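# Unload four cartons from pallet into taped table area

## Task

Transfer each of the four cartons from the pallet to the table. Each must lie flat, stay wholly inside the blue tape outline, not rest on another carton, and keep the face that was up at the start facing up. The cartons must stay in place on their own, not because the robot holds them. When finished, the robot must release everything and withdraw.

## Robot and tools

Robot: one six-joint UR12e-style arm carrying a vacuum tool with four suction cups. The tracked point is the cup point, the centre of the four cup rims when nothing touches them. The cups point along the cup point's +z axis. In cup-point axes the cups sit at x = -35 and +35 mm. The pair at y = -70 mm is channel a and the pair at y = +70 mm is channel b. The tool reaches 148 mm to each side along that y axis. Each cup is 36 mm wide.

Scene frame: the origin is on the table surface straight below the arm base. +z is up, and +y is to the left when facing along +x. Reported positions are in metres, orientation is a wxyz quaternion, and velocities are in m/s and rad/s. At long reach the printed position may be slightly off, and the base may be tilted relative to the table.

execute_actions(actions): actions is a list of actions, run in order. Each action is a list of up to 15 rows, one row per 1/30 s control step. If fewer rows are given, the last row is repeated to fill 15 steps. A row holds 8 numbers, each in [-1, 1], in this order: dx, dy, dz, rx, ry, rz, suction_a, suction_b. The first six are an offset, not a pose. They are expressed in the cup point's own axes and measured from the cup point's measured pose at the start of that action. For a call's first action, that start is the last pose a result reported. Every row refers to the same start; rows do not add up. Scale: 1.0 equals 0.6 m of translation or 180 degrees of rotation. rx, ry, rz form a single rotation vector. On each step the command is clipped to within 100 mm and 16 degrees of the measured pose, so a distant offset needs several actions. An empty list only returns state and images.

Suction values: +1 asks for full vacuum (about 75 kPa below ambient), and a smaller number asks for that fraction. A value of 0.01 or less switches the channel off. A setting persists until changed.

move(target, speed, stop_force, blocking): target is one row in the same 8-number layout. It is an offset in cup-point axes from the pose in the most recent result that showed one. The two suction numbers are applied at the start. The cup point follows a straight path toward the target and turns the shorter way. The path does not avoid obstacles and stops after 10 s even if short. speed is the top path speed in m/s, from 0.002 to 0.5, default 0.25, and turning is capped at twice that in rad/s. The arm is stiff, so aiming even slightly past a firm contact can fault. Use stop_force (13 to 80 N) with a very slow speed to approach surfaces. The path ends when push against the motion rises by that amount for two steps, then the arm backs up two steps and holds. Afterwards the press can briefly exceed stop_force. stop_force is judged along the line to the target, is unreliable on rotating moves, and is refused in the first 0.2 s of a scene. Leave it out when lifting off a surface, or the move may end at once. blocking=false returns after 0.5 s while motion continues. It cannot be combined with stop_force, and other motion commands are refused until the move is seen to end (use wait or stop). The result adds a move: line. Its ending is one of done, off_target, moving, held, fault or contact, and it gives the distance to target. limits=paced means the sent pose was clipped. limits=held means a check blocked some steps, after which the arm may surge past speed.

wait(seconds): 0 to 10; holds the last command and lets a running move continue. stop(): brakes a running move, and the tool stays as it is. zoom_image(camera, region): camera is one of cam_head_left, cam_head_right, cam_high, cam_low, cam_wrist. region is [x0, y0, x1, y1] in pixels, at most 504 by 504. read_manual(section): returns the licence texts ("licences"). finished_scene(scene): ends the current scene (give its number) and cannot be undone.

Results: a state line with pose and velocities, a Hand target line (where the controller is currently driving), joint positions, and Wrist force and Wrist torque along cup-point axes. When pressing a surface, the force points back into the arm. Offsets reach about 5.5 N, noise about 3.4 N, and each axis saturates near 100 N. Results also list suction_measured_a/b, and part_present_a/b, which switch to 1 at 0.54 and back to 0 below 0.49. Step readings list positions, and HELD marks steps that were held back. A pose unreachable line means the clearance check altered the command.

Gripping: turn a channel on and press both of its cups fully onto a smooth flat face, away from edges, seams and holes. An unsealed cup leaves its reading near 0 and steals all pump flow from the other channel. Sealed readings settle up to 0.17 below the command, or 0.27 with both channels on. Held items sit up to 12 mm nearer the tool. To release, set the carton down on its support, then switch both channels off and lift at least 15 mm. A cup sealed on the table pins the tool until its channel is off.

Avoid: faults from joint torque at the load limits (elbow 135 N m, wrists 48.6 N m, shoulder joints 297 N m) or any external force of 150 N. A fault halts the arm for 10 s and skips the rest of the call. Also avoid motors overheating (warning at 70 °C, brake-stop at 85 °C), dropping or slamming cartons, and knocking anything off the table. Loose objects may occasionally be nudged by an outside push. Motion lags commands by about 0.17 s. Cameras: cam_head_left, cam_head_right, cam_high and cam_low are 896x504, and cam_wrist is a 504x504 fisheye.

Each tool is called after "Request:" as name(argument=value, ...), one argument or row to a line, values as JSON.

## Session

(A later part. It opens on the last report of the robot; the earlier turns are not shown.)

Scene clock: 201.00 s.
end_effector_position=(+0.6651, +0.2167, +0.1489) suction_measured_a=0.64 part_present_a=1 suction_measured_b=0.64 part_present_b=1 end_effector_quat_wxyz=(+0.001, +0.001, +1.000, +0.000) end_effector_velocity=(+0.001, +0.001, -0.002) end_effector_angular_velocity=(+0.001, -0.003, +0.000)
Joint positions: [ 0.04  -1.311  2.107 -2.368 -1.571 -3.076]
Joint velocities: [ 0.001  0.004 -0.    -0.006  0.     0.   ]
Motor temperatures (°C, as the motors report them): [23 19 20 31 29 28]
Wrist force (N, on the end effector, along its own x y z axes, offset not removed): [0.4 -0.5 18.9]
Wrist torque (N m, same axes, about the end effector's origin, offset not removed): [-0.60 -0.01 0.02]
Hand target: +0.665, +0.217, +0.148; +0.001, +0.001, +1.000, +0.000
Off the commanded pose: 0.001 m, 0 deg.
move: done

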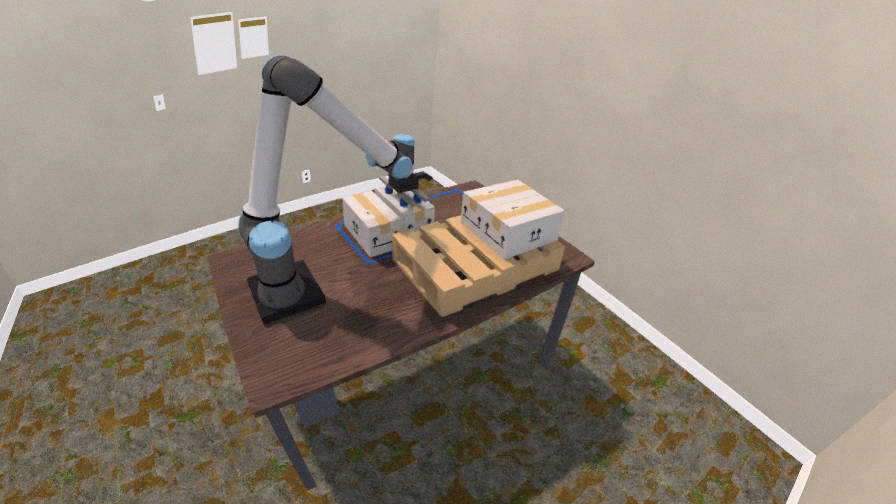

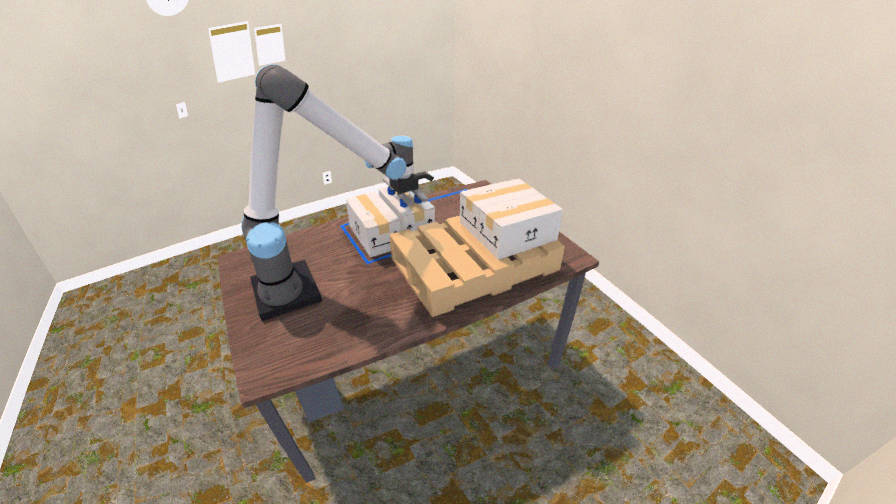

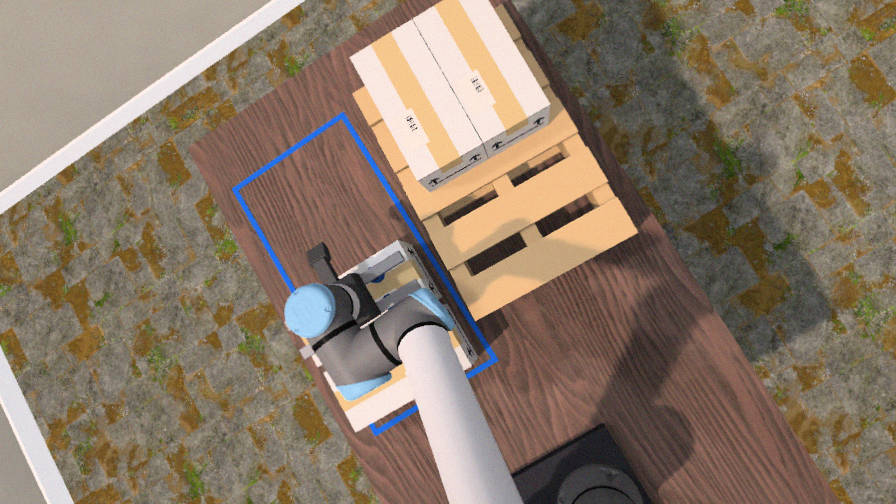

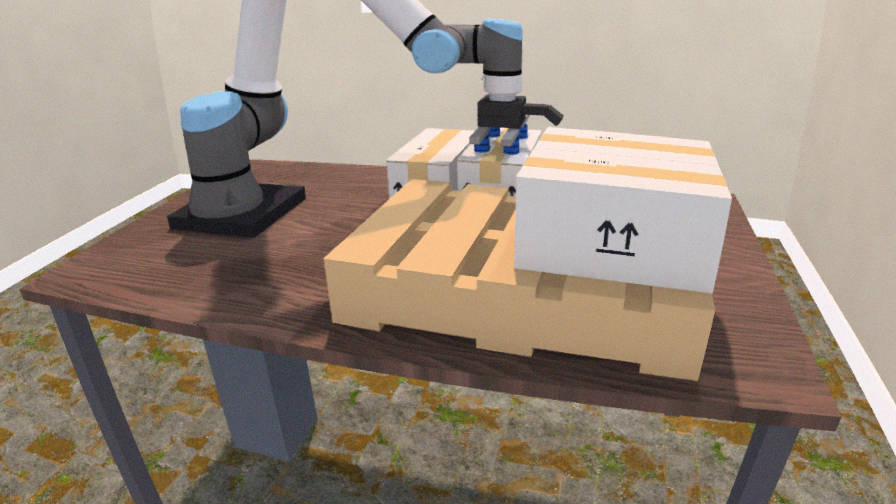

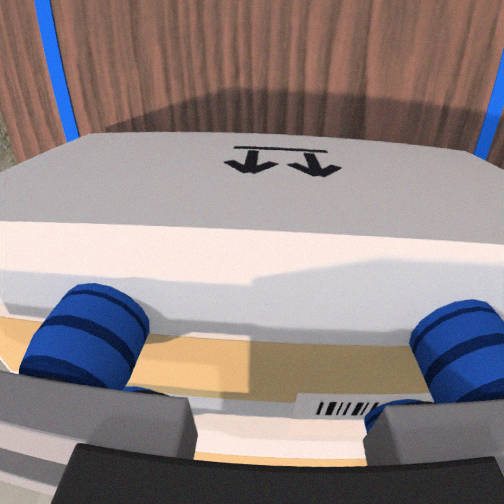

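Request:
execute_actions(
  actions=[
    [[0,0.005,0.012,0,0,0,1,1]],
  ],
)

Request:
move(
  target=[0,0,0.03,0,0,0,1,1],
  speed=0.008,
  stop_force=13,
)

Request:
execute_actions(
  actions=[
    [[0,0,0,0,0,0,0,0]],
    [[0,0,-0.05,0,0,0,0,0]],
  ],
)

Request:
move(
  target=[-0.1,0,-0.28,0,0,0,0,0],
  speed=0.4,
)

Scene clock: 211.70 s.
end_effector_position=(+0.6651, +0.2196, +0.1419) suction_measured_a=0.64 part_present_a=1 suction_measured_b=0.64 part_present_b=1 end_effector_quat_wxyz=(+0.001, +0.001, +1.000, +0.000) end_effector_velocity=(+0.001, +0.001, -0.000) end_effector_angular_velocity=(+0.000, -0.002, -0.000)
Joint positions: [ 0.044 -1.3    2.109 -2.382 -1.571 -3.072]
Joint velocities: [ 0.001  0.001 -0.    -0.003  0.     0.001]
Motor temperatures (°C, as the motors report them): [23 19 20 31 29 28]
Wrist force (N, on the end effector, along its own x y z axes, offset not removed): [0.5 -0.8 18.3]
Wrist torque (N m, same axes, about the end effector's origin, offset not removed): [-0.62 -0.13 0.09]
Hand target: +0.665, +0.220, +0.142; +0.001, +0.001, +1.000, +0.000
Off the commanded pose: 0.000 m, 0 deg.
Step readings (end_effector_position):
0: (+0.6651, +0.2168, +0.1485)
1: (+0.6651, +0.2168, +0.1484)
2: (+0.6652, +0.2172, +0.1476)
4: (+0.6650, +0.2181, +0.1453)
8: (+0.6651, +0.2191, +0.1429)
15: end_effector_position above

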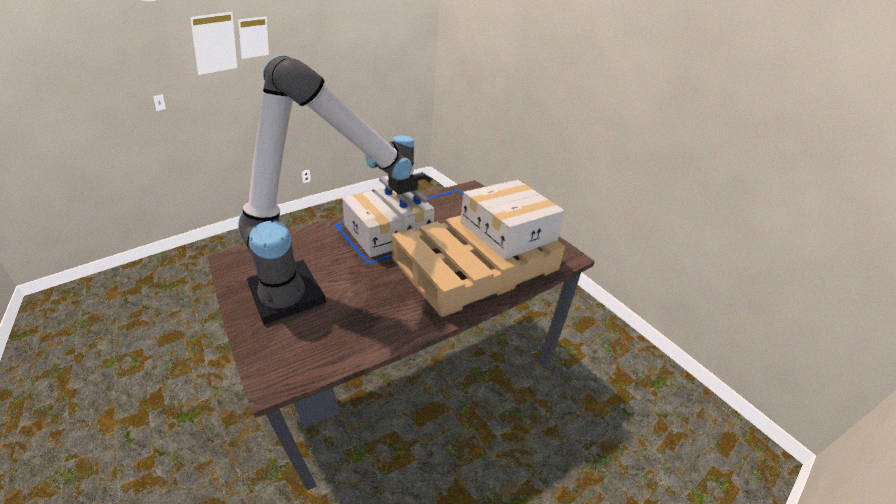

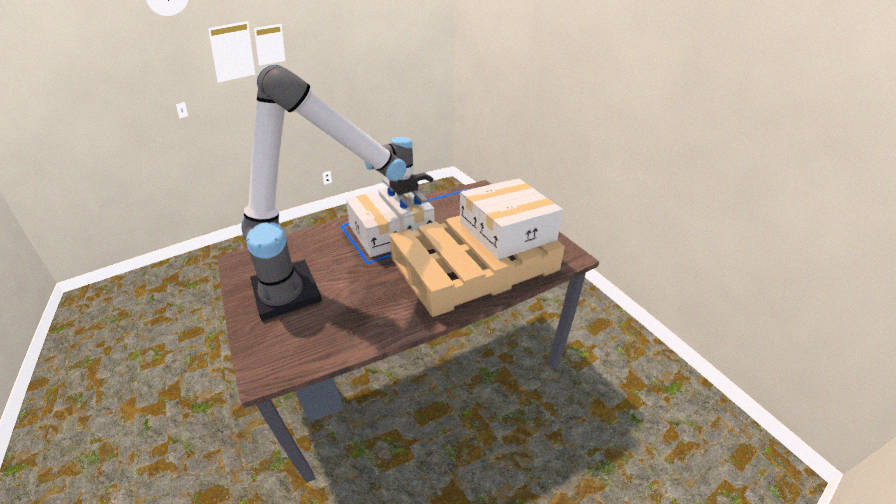

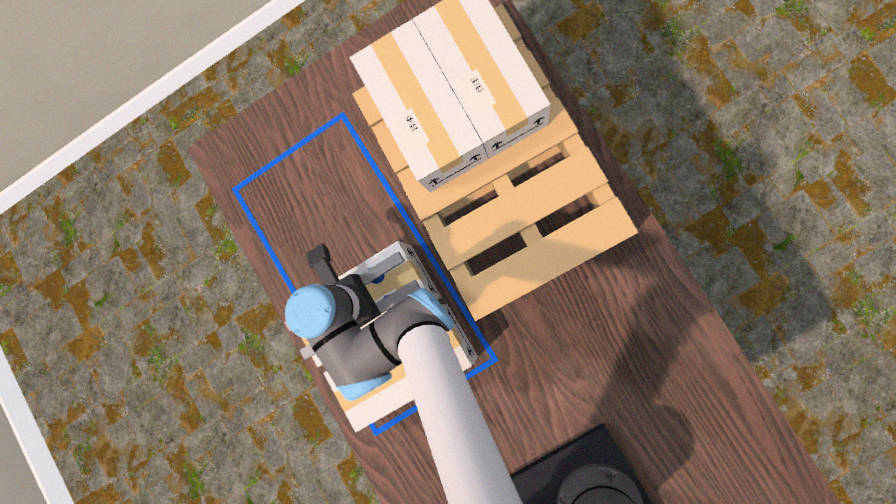

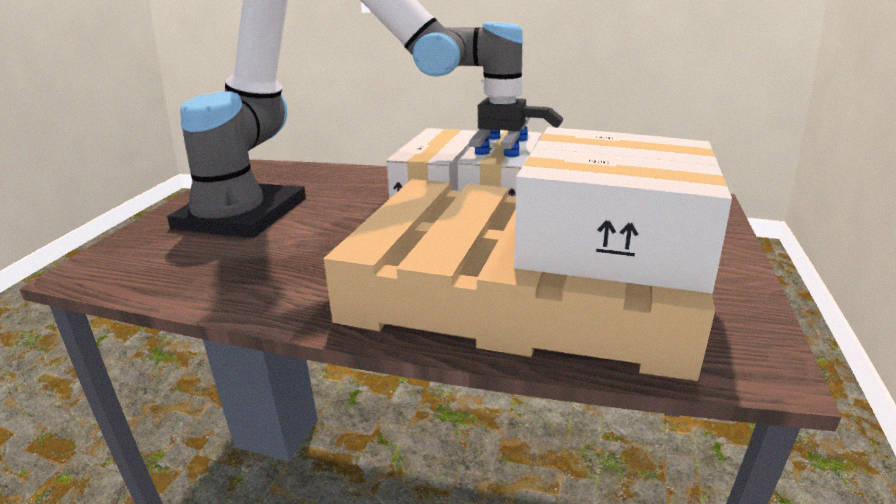

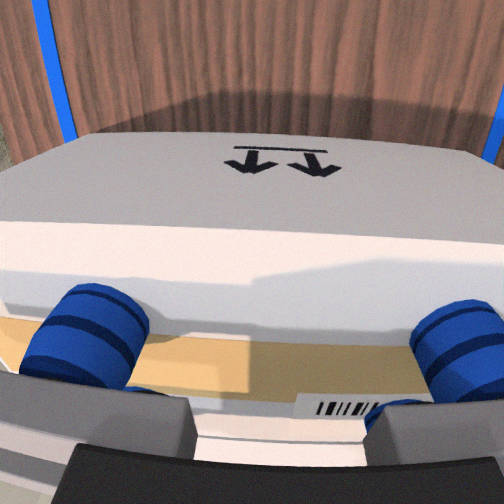

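Scene clock: 212.73 s.
end_effector_position=(+0.6651, +0.2196, +0.1367) suction_measured_a=0.64 part_present_a=1 suction_measured_b=0.64 part_present_b=1 end_effector_quat_wxyz=(+0.001, +0.001, +1.000, +0.000) end_effector_velocity=(-0.002, -0.001, +0.001) end_effector_angular_velocity=(-0.000, +0.004, -0.001)
Joint positions: [ 0.044 -1.293  2.112 -2.392 -1.571 -3.072]
Joint velocities: [-0.001 -0.002  0.     0.006 -0.     0.   ]
Motor temperatures (°C, as the motors report them): [23 19 20 31 29 28]
Wrist force (N, on the end effector, along its own x y z axes, offset not removed): [-7.9 3.5 -15.9]
Wrist torque (N m, same axes, about the end effector's origin, offset not removed): [1.55 0.13 0.25]
Hand target: +0.665, +0.220, +0.137; +0.001, +0.001, +1.000, +0.000
Off the commanded pose: 0.013 m, 0 deg.
move: contact

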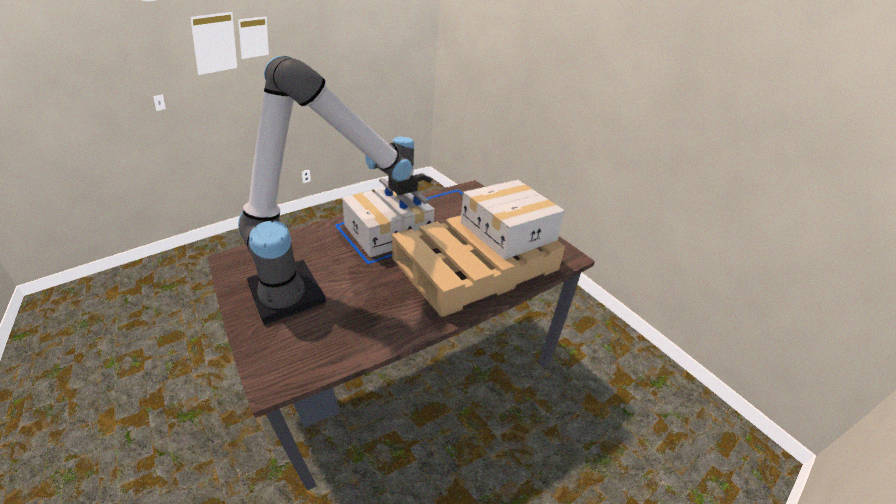

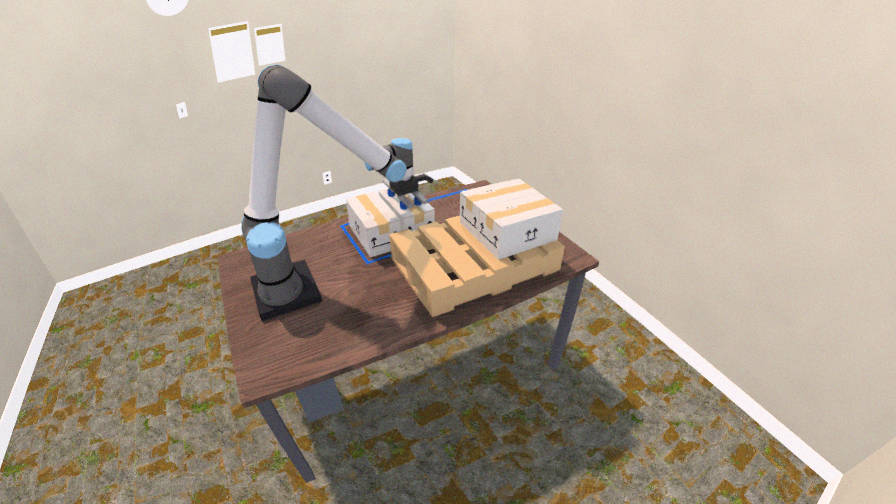

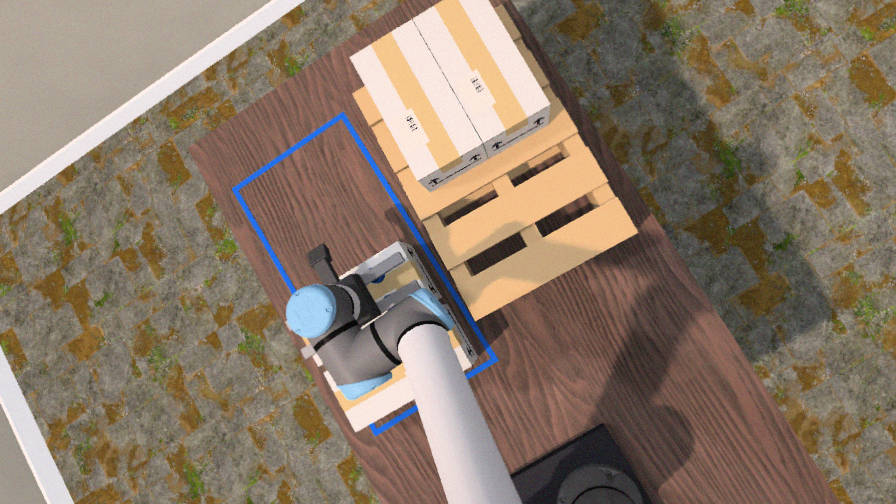

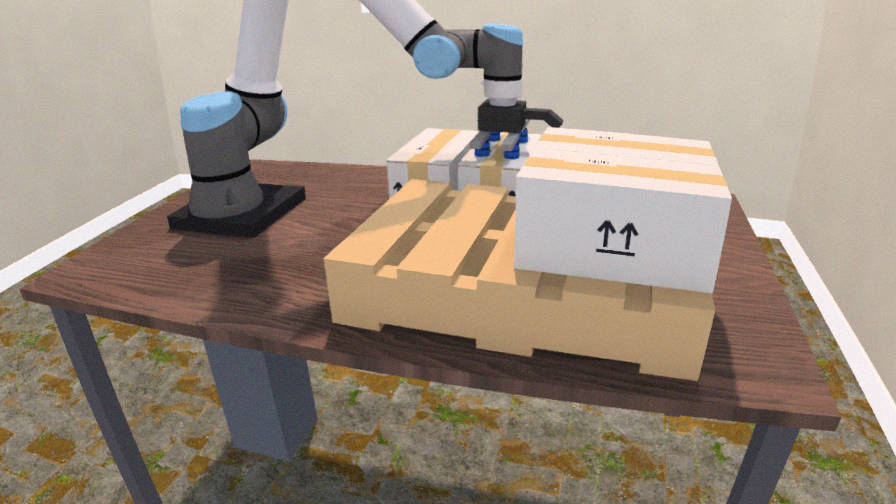

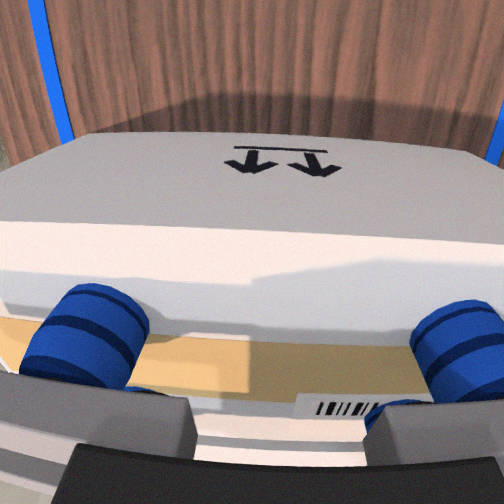

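Scene clock: 213.73 s.
end_effector_position=(+0.6652, +0.2196, +0.1658) suction_measured_a=0.01 part_present_a=0 suction_measured_b=0.01 part_present_b=0 end_effector_quat_wxyz=(+0.001, +0.001, +1.000, +0.000) end_effector_velocity=(-0.000, -0.001, +0.008) end_effector_angular_velocity=(-0.000, +0.001, -0.001)
Joint positions: [ 0.044 -1.332  2.094 -2.335 -1.571 -3.072]
Joint velocities: [-0.001 -0.01  -0.005  0.016 -0.    -0.   ]
Motor temperatures (°C, as the motors report them): [23 19 20 31 29 28]
Wrist force (N, on the end effector, along its own x y z axes, offset not removed): [-0.4 -3.4 1.3]
Wrist torque (N m, same axes, about the end effector's origin, offset not removed): [-0.51 -0.06 0.05]
Hand target: +0.665, +0.220, +0.167; +0.001, +0.001, +1.000, +0.000
Off the commanded pose: 0.001 m, 0 deg.
Step readings (end_effector_position; steps 1 to 15: 1st action; 16 to 30: 2nd action):
0: (+0.6651, +0.2196, +0.1367)
1: (+0.6651, +0.2196, +0.1367)
2: (+0.6651, +0.2196, +0.1368)
4: (+0.6652, +0.2196, +0.1369)
8: (+0.6652, +0.2196, +0.1369)
15: (+0.6652, +0.2196, +0.1369)
16: (+0.6652, +0.2196, +0.1369)
17: (+0.6654, +0.2196, +0.1397)
19: (+0.6653, +0.2196, +0.1495)
23: (+0.6652, +0.2196, +0.1606)
30: end_effector_position above

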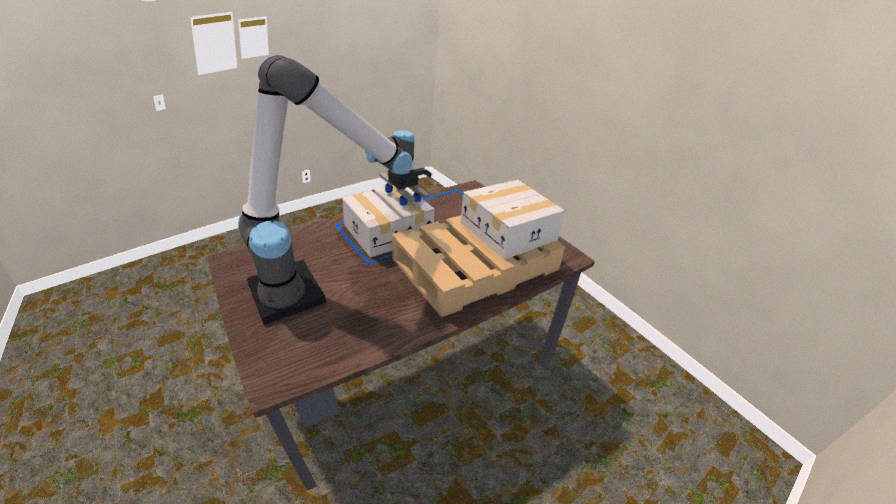

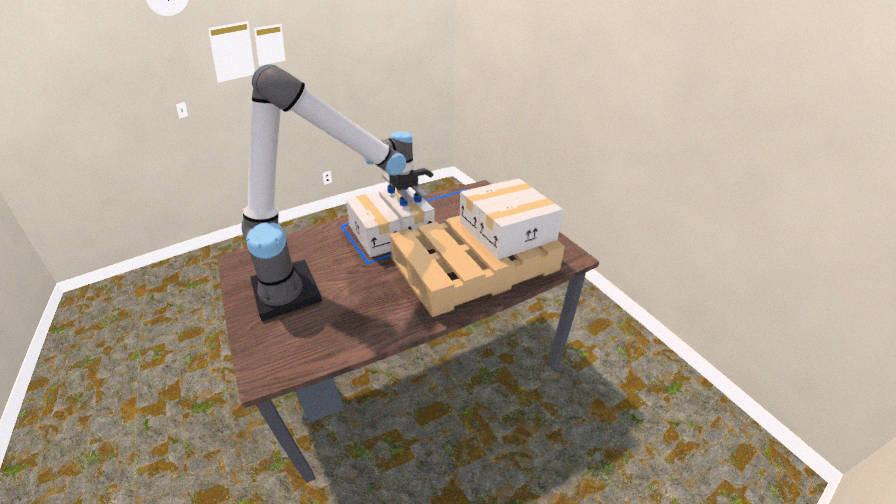

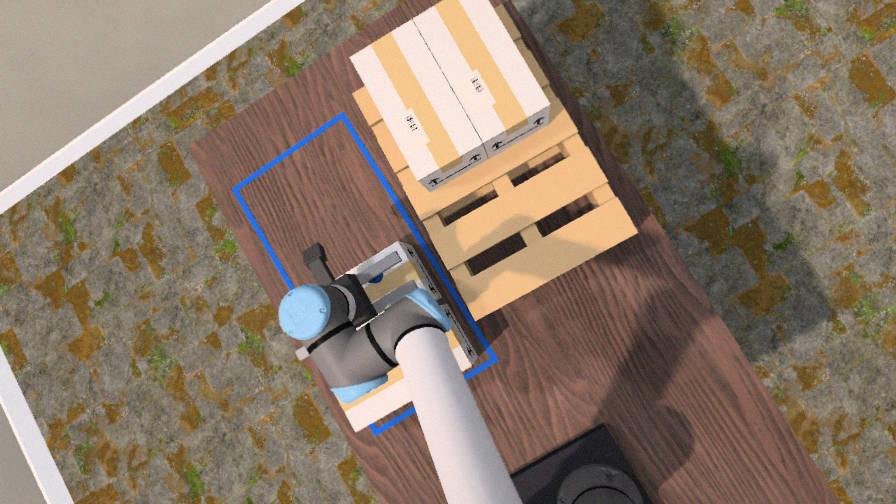

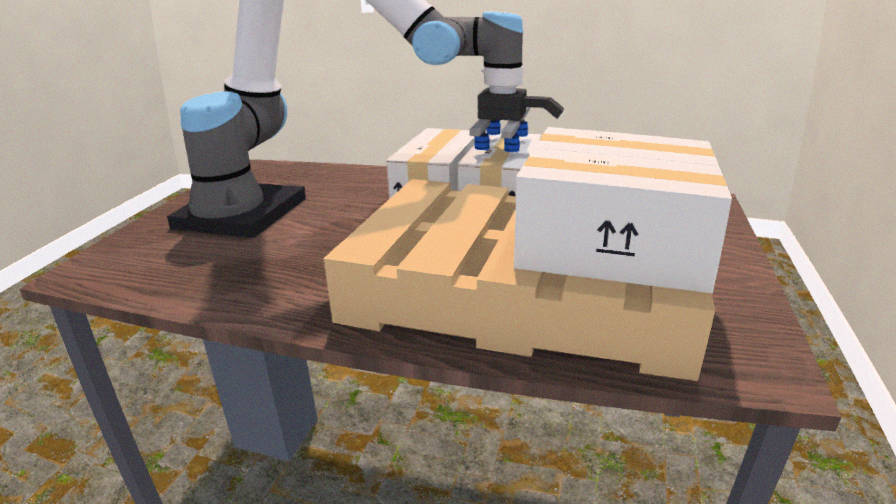

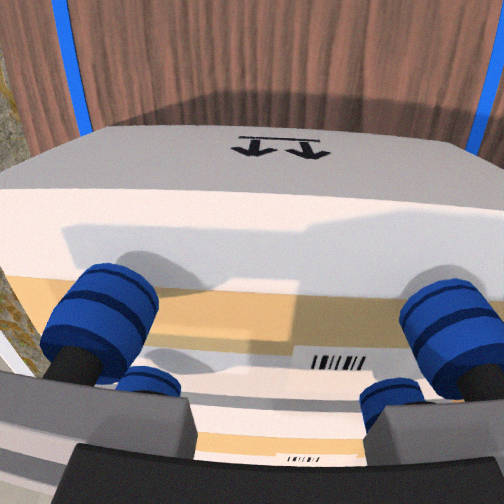

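Scene clock: 214.97 s.
end_effector_position=(+0.7249, +0.2194, +0.3336) suction_measured_a=0.01 part_present_a=0 suction_measured_b=0.01 part_present_b=0 end_effector_quat_wxyz=(+0.001, +0.001, +1.000, +0.000) end_effector_velocity=(+0.001, +0.000, +0.002) end_effector_angular_velocity=(+0.000, +0.002, +0.000)
Joint positions: [ 0.039 -1.412  1.84  -2.    -1.571 -3.077]
Joint velocities: [-0.     0.    -0.004  0.006  0.001 -0.   ]
Motor temperatures (°C, as the motors report them): [23 19 20 31 29 28]
Wrist force (N, on the end effector, along its own x y z axes, offset not removed): [-0.4 -3.5 -1.9]
Wrist torque (N m, same axes, about the end effector's origin, offset not removed): [-0.50 -0.07 -0.08]
Hand target: +0.725, +0.219, +0.334; +0.001, +0.001, +1.000, +0.000
Off the commanded pose: 0.000 m, 0 deg.
move: done

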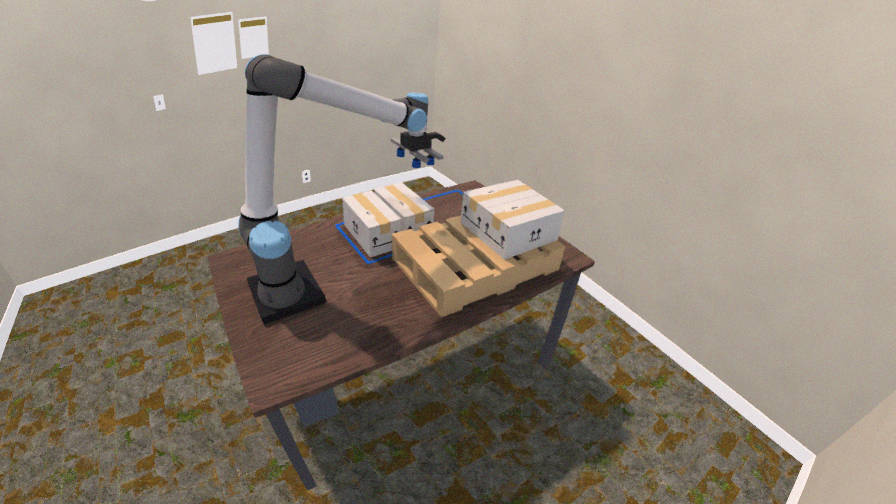

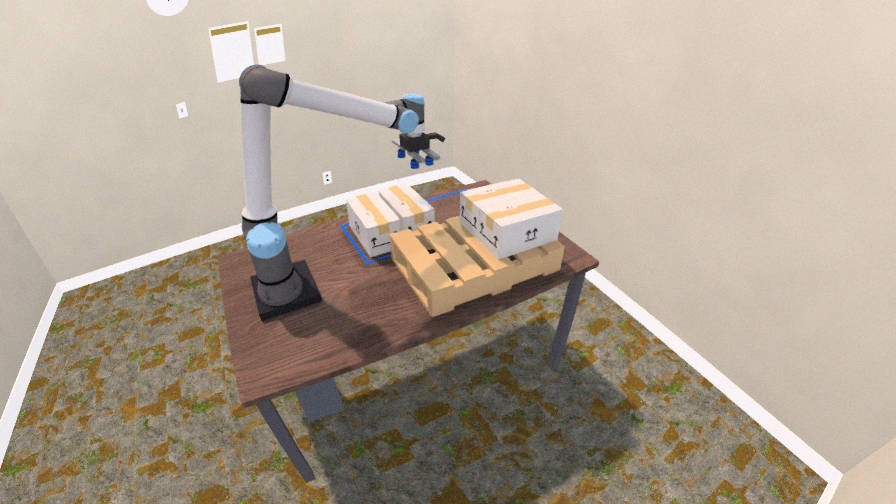

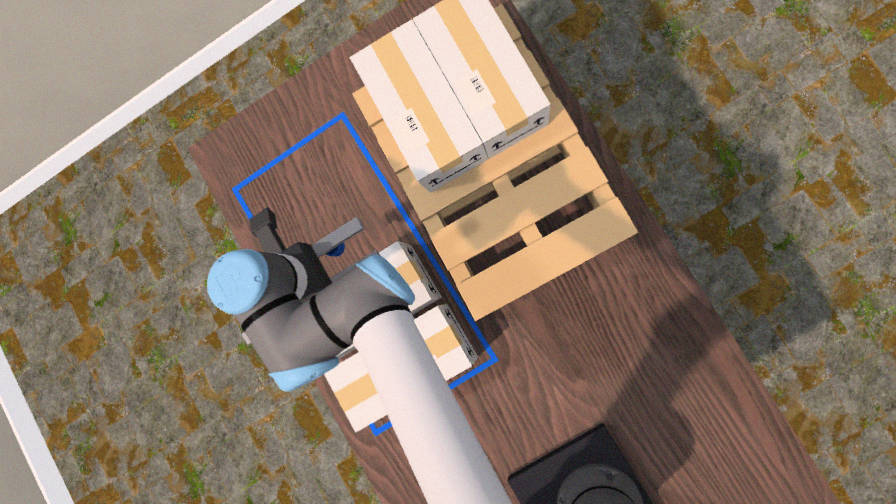

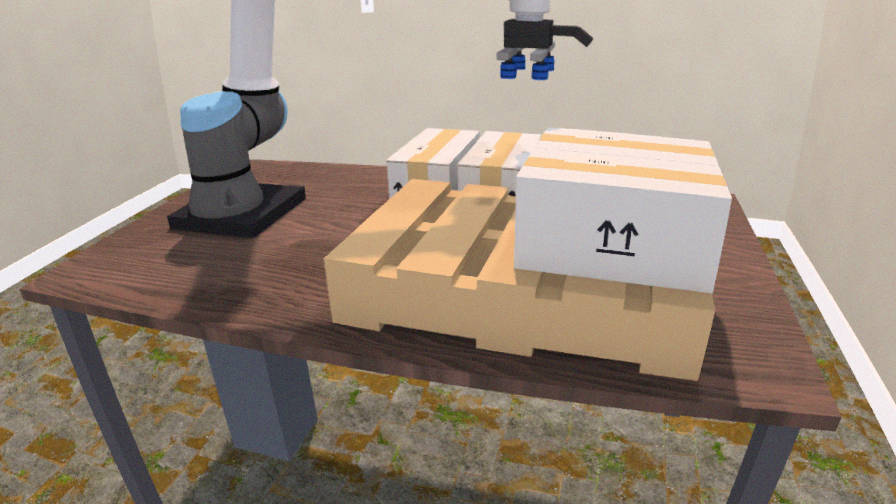

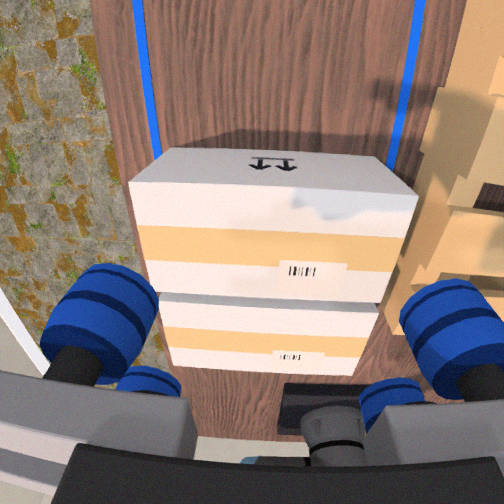

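Request:
move(
  target=[-0.3755,-0.566,0.056,0,0,0.511,0,0],
  speed=0.45,
)

Request:
move(
  target=[0,0,0.07,0,0,0,0,0],
  speed=0.03,
  stop_force=13,
)

Scene clock: 223.57 s.
end_effector_position=(+0.9494, -0.1203, +0.3003) suction_measured_a=0.01 part_present_a=0 suction_measured_b=0.01 part_present_b=0 end_effector_quat_wxyz=(+0.001, +0.719, +0.695, +0.001) end_effector_velocity=(+0.002, -0.002, +0.000) end_effector_angular_velocity=(-0.000, +0.000, -0.011)
Joint positions: [-0.332 -1.083  1.451 -1.942 -1.57  -1.844]
Joint velocities: [-0.002  0.003 -0.006  0.003 -0.     0.009]
Motor temperatures (°C, as the motors report them): [23 19 20 31 29 28]
Wrist force (N, on the end effector, along its own x y z axes, offset not removed): [-1.9 -2.9 -4.3]
Wrist torque (N m, same axes, about the end effector's origin, offset not removed): [-0.52 0.24 0.05]
Hand target: +0.950, -0.121, +0.300; +0.001, +0.720, +0.694, +0.001
Off the commanded pose: 0.000 m, 0 deg.
move: done

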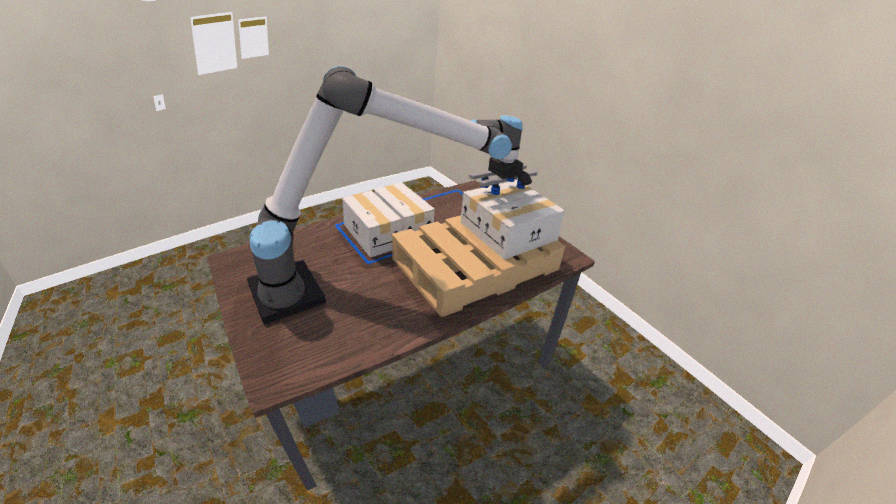

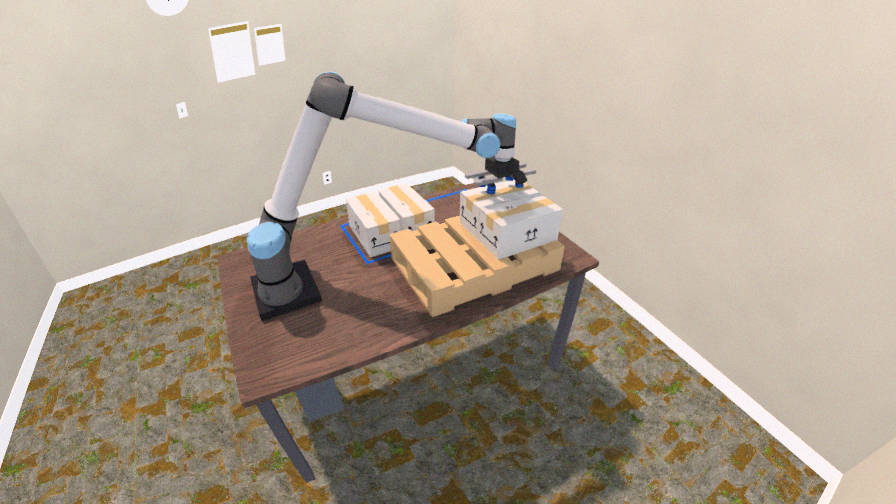

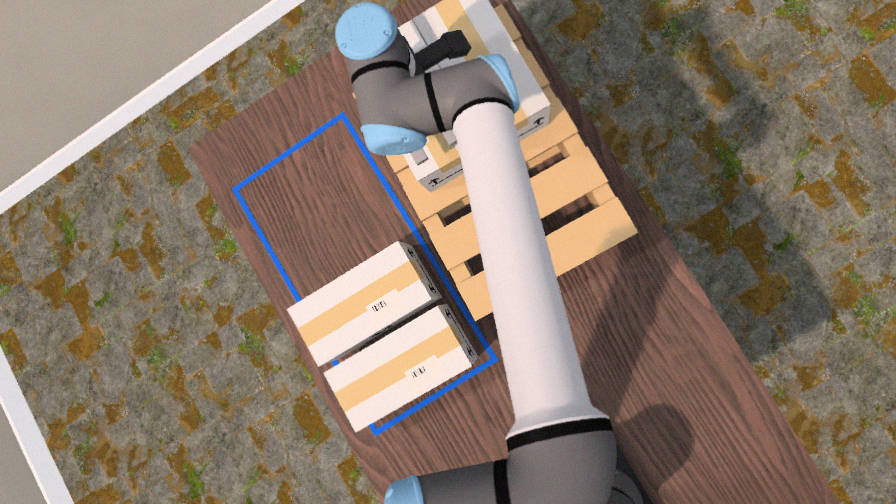

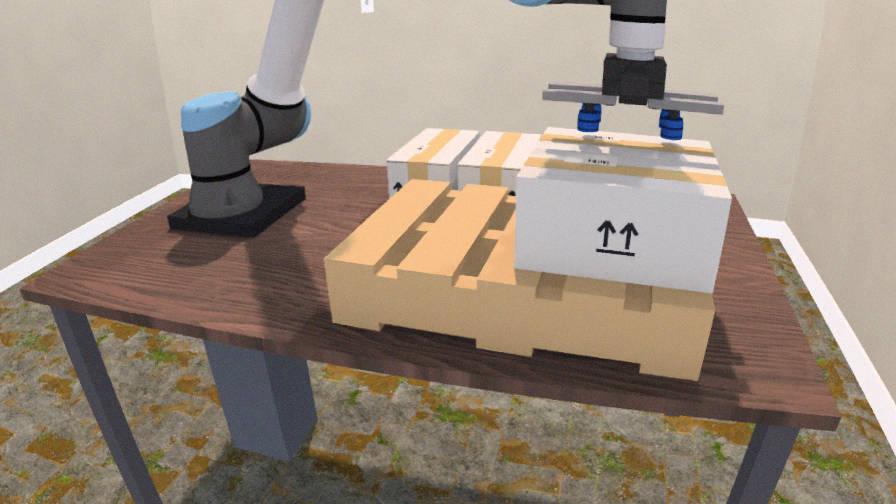

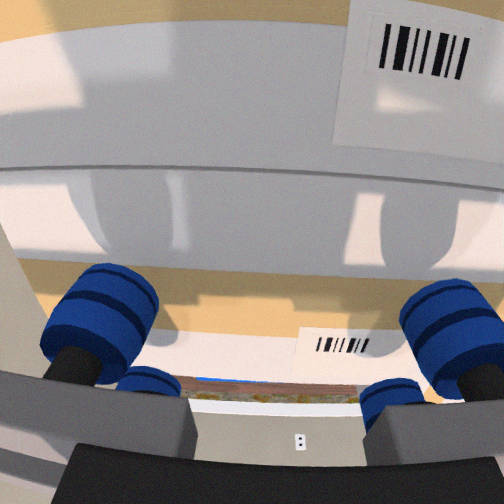

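Scene clock: 225.17 s.
end_effector_position=(+0.9494, -0.1203, +0.2704) suction_measured_a=0.01 part_present_a=0 suction_measured_b=0.01 part_present_b=0 end_effector_quat_wxyz=(+0.001, +0.719, +0.695, +0.001) end_effector_velocity=(-0.000, -0.002, +0.003) end_effector_angular_velocity=(-0.000, -0.000, -0.002)
Joint positions: [-0.332 -1.064  1.478 -1.988 -1.57  -1.844]
Joint velocities: [-0.002 -0.002 -0.002  0.004 -0.     0.   ]
Motor temperatures (°C, as the motors report them): [23 19 20 31 29 28]
Wrist force (N, on the end effector, along its own x y z axes, offset not removed): [-1.6 0.1 -14.4]
Wrist torque (N m, same axes, about the end effector's origin, offset not removed): [0.07 0.20 0.21]
Hand target: +0.949, -0.120, +0.271; +0.001, +0.719, +0.695, +0.001
Off the commanded pose: 0.012 m, 0 deg.
move: contact

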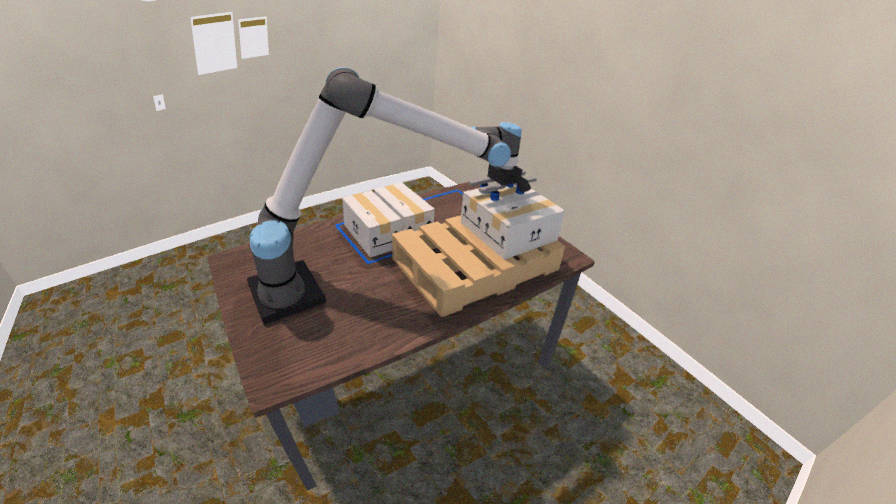

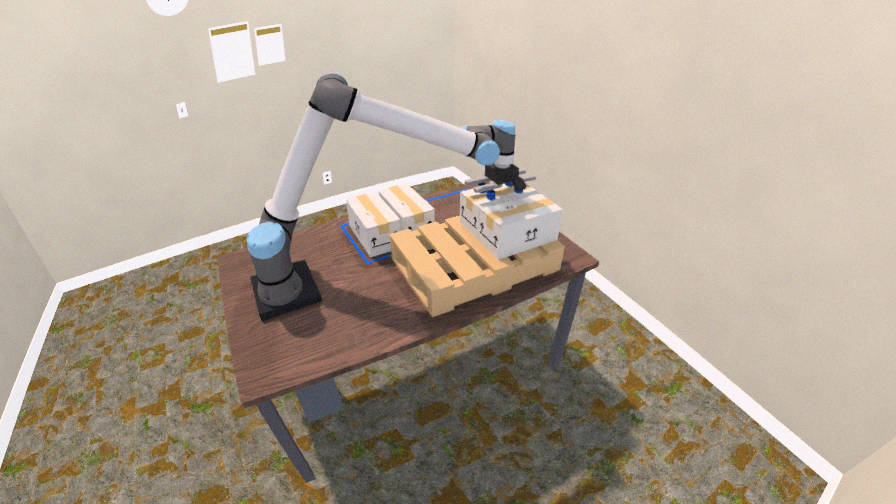

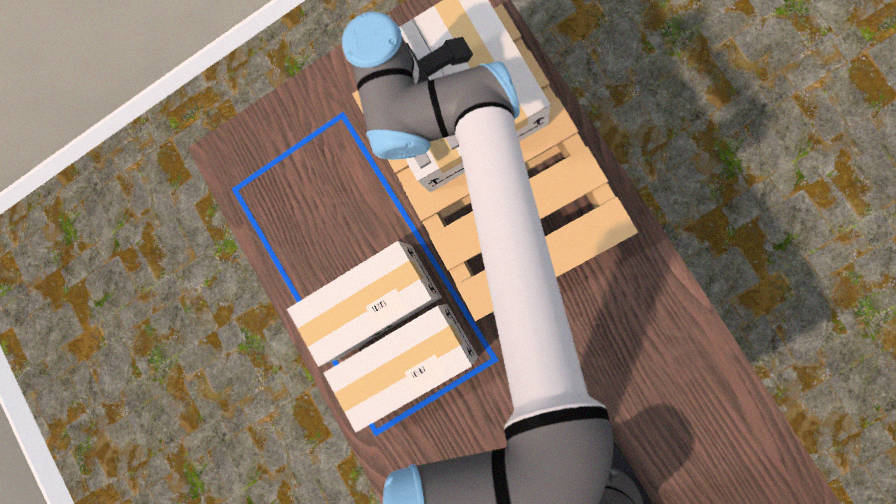

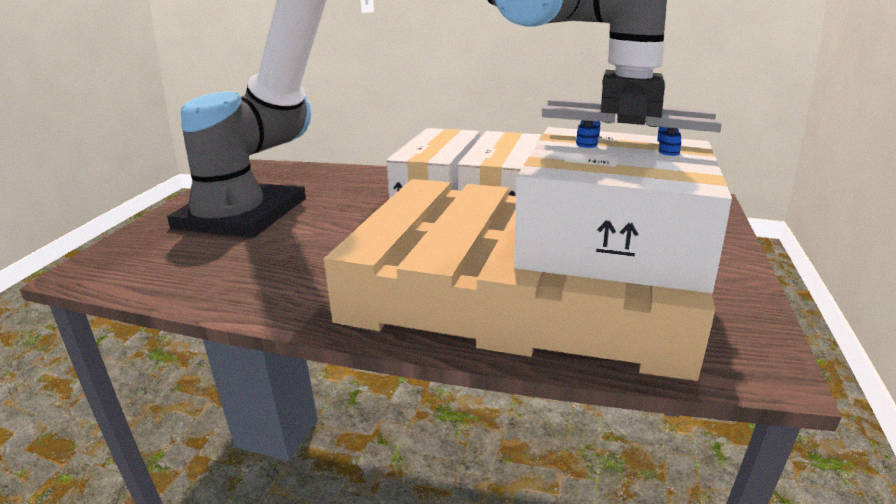

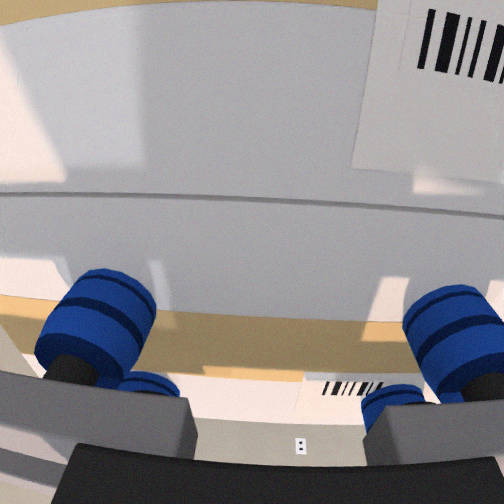

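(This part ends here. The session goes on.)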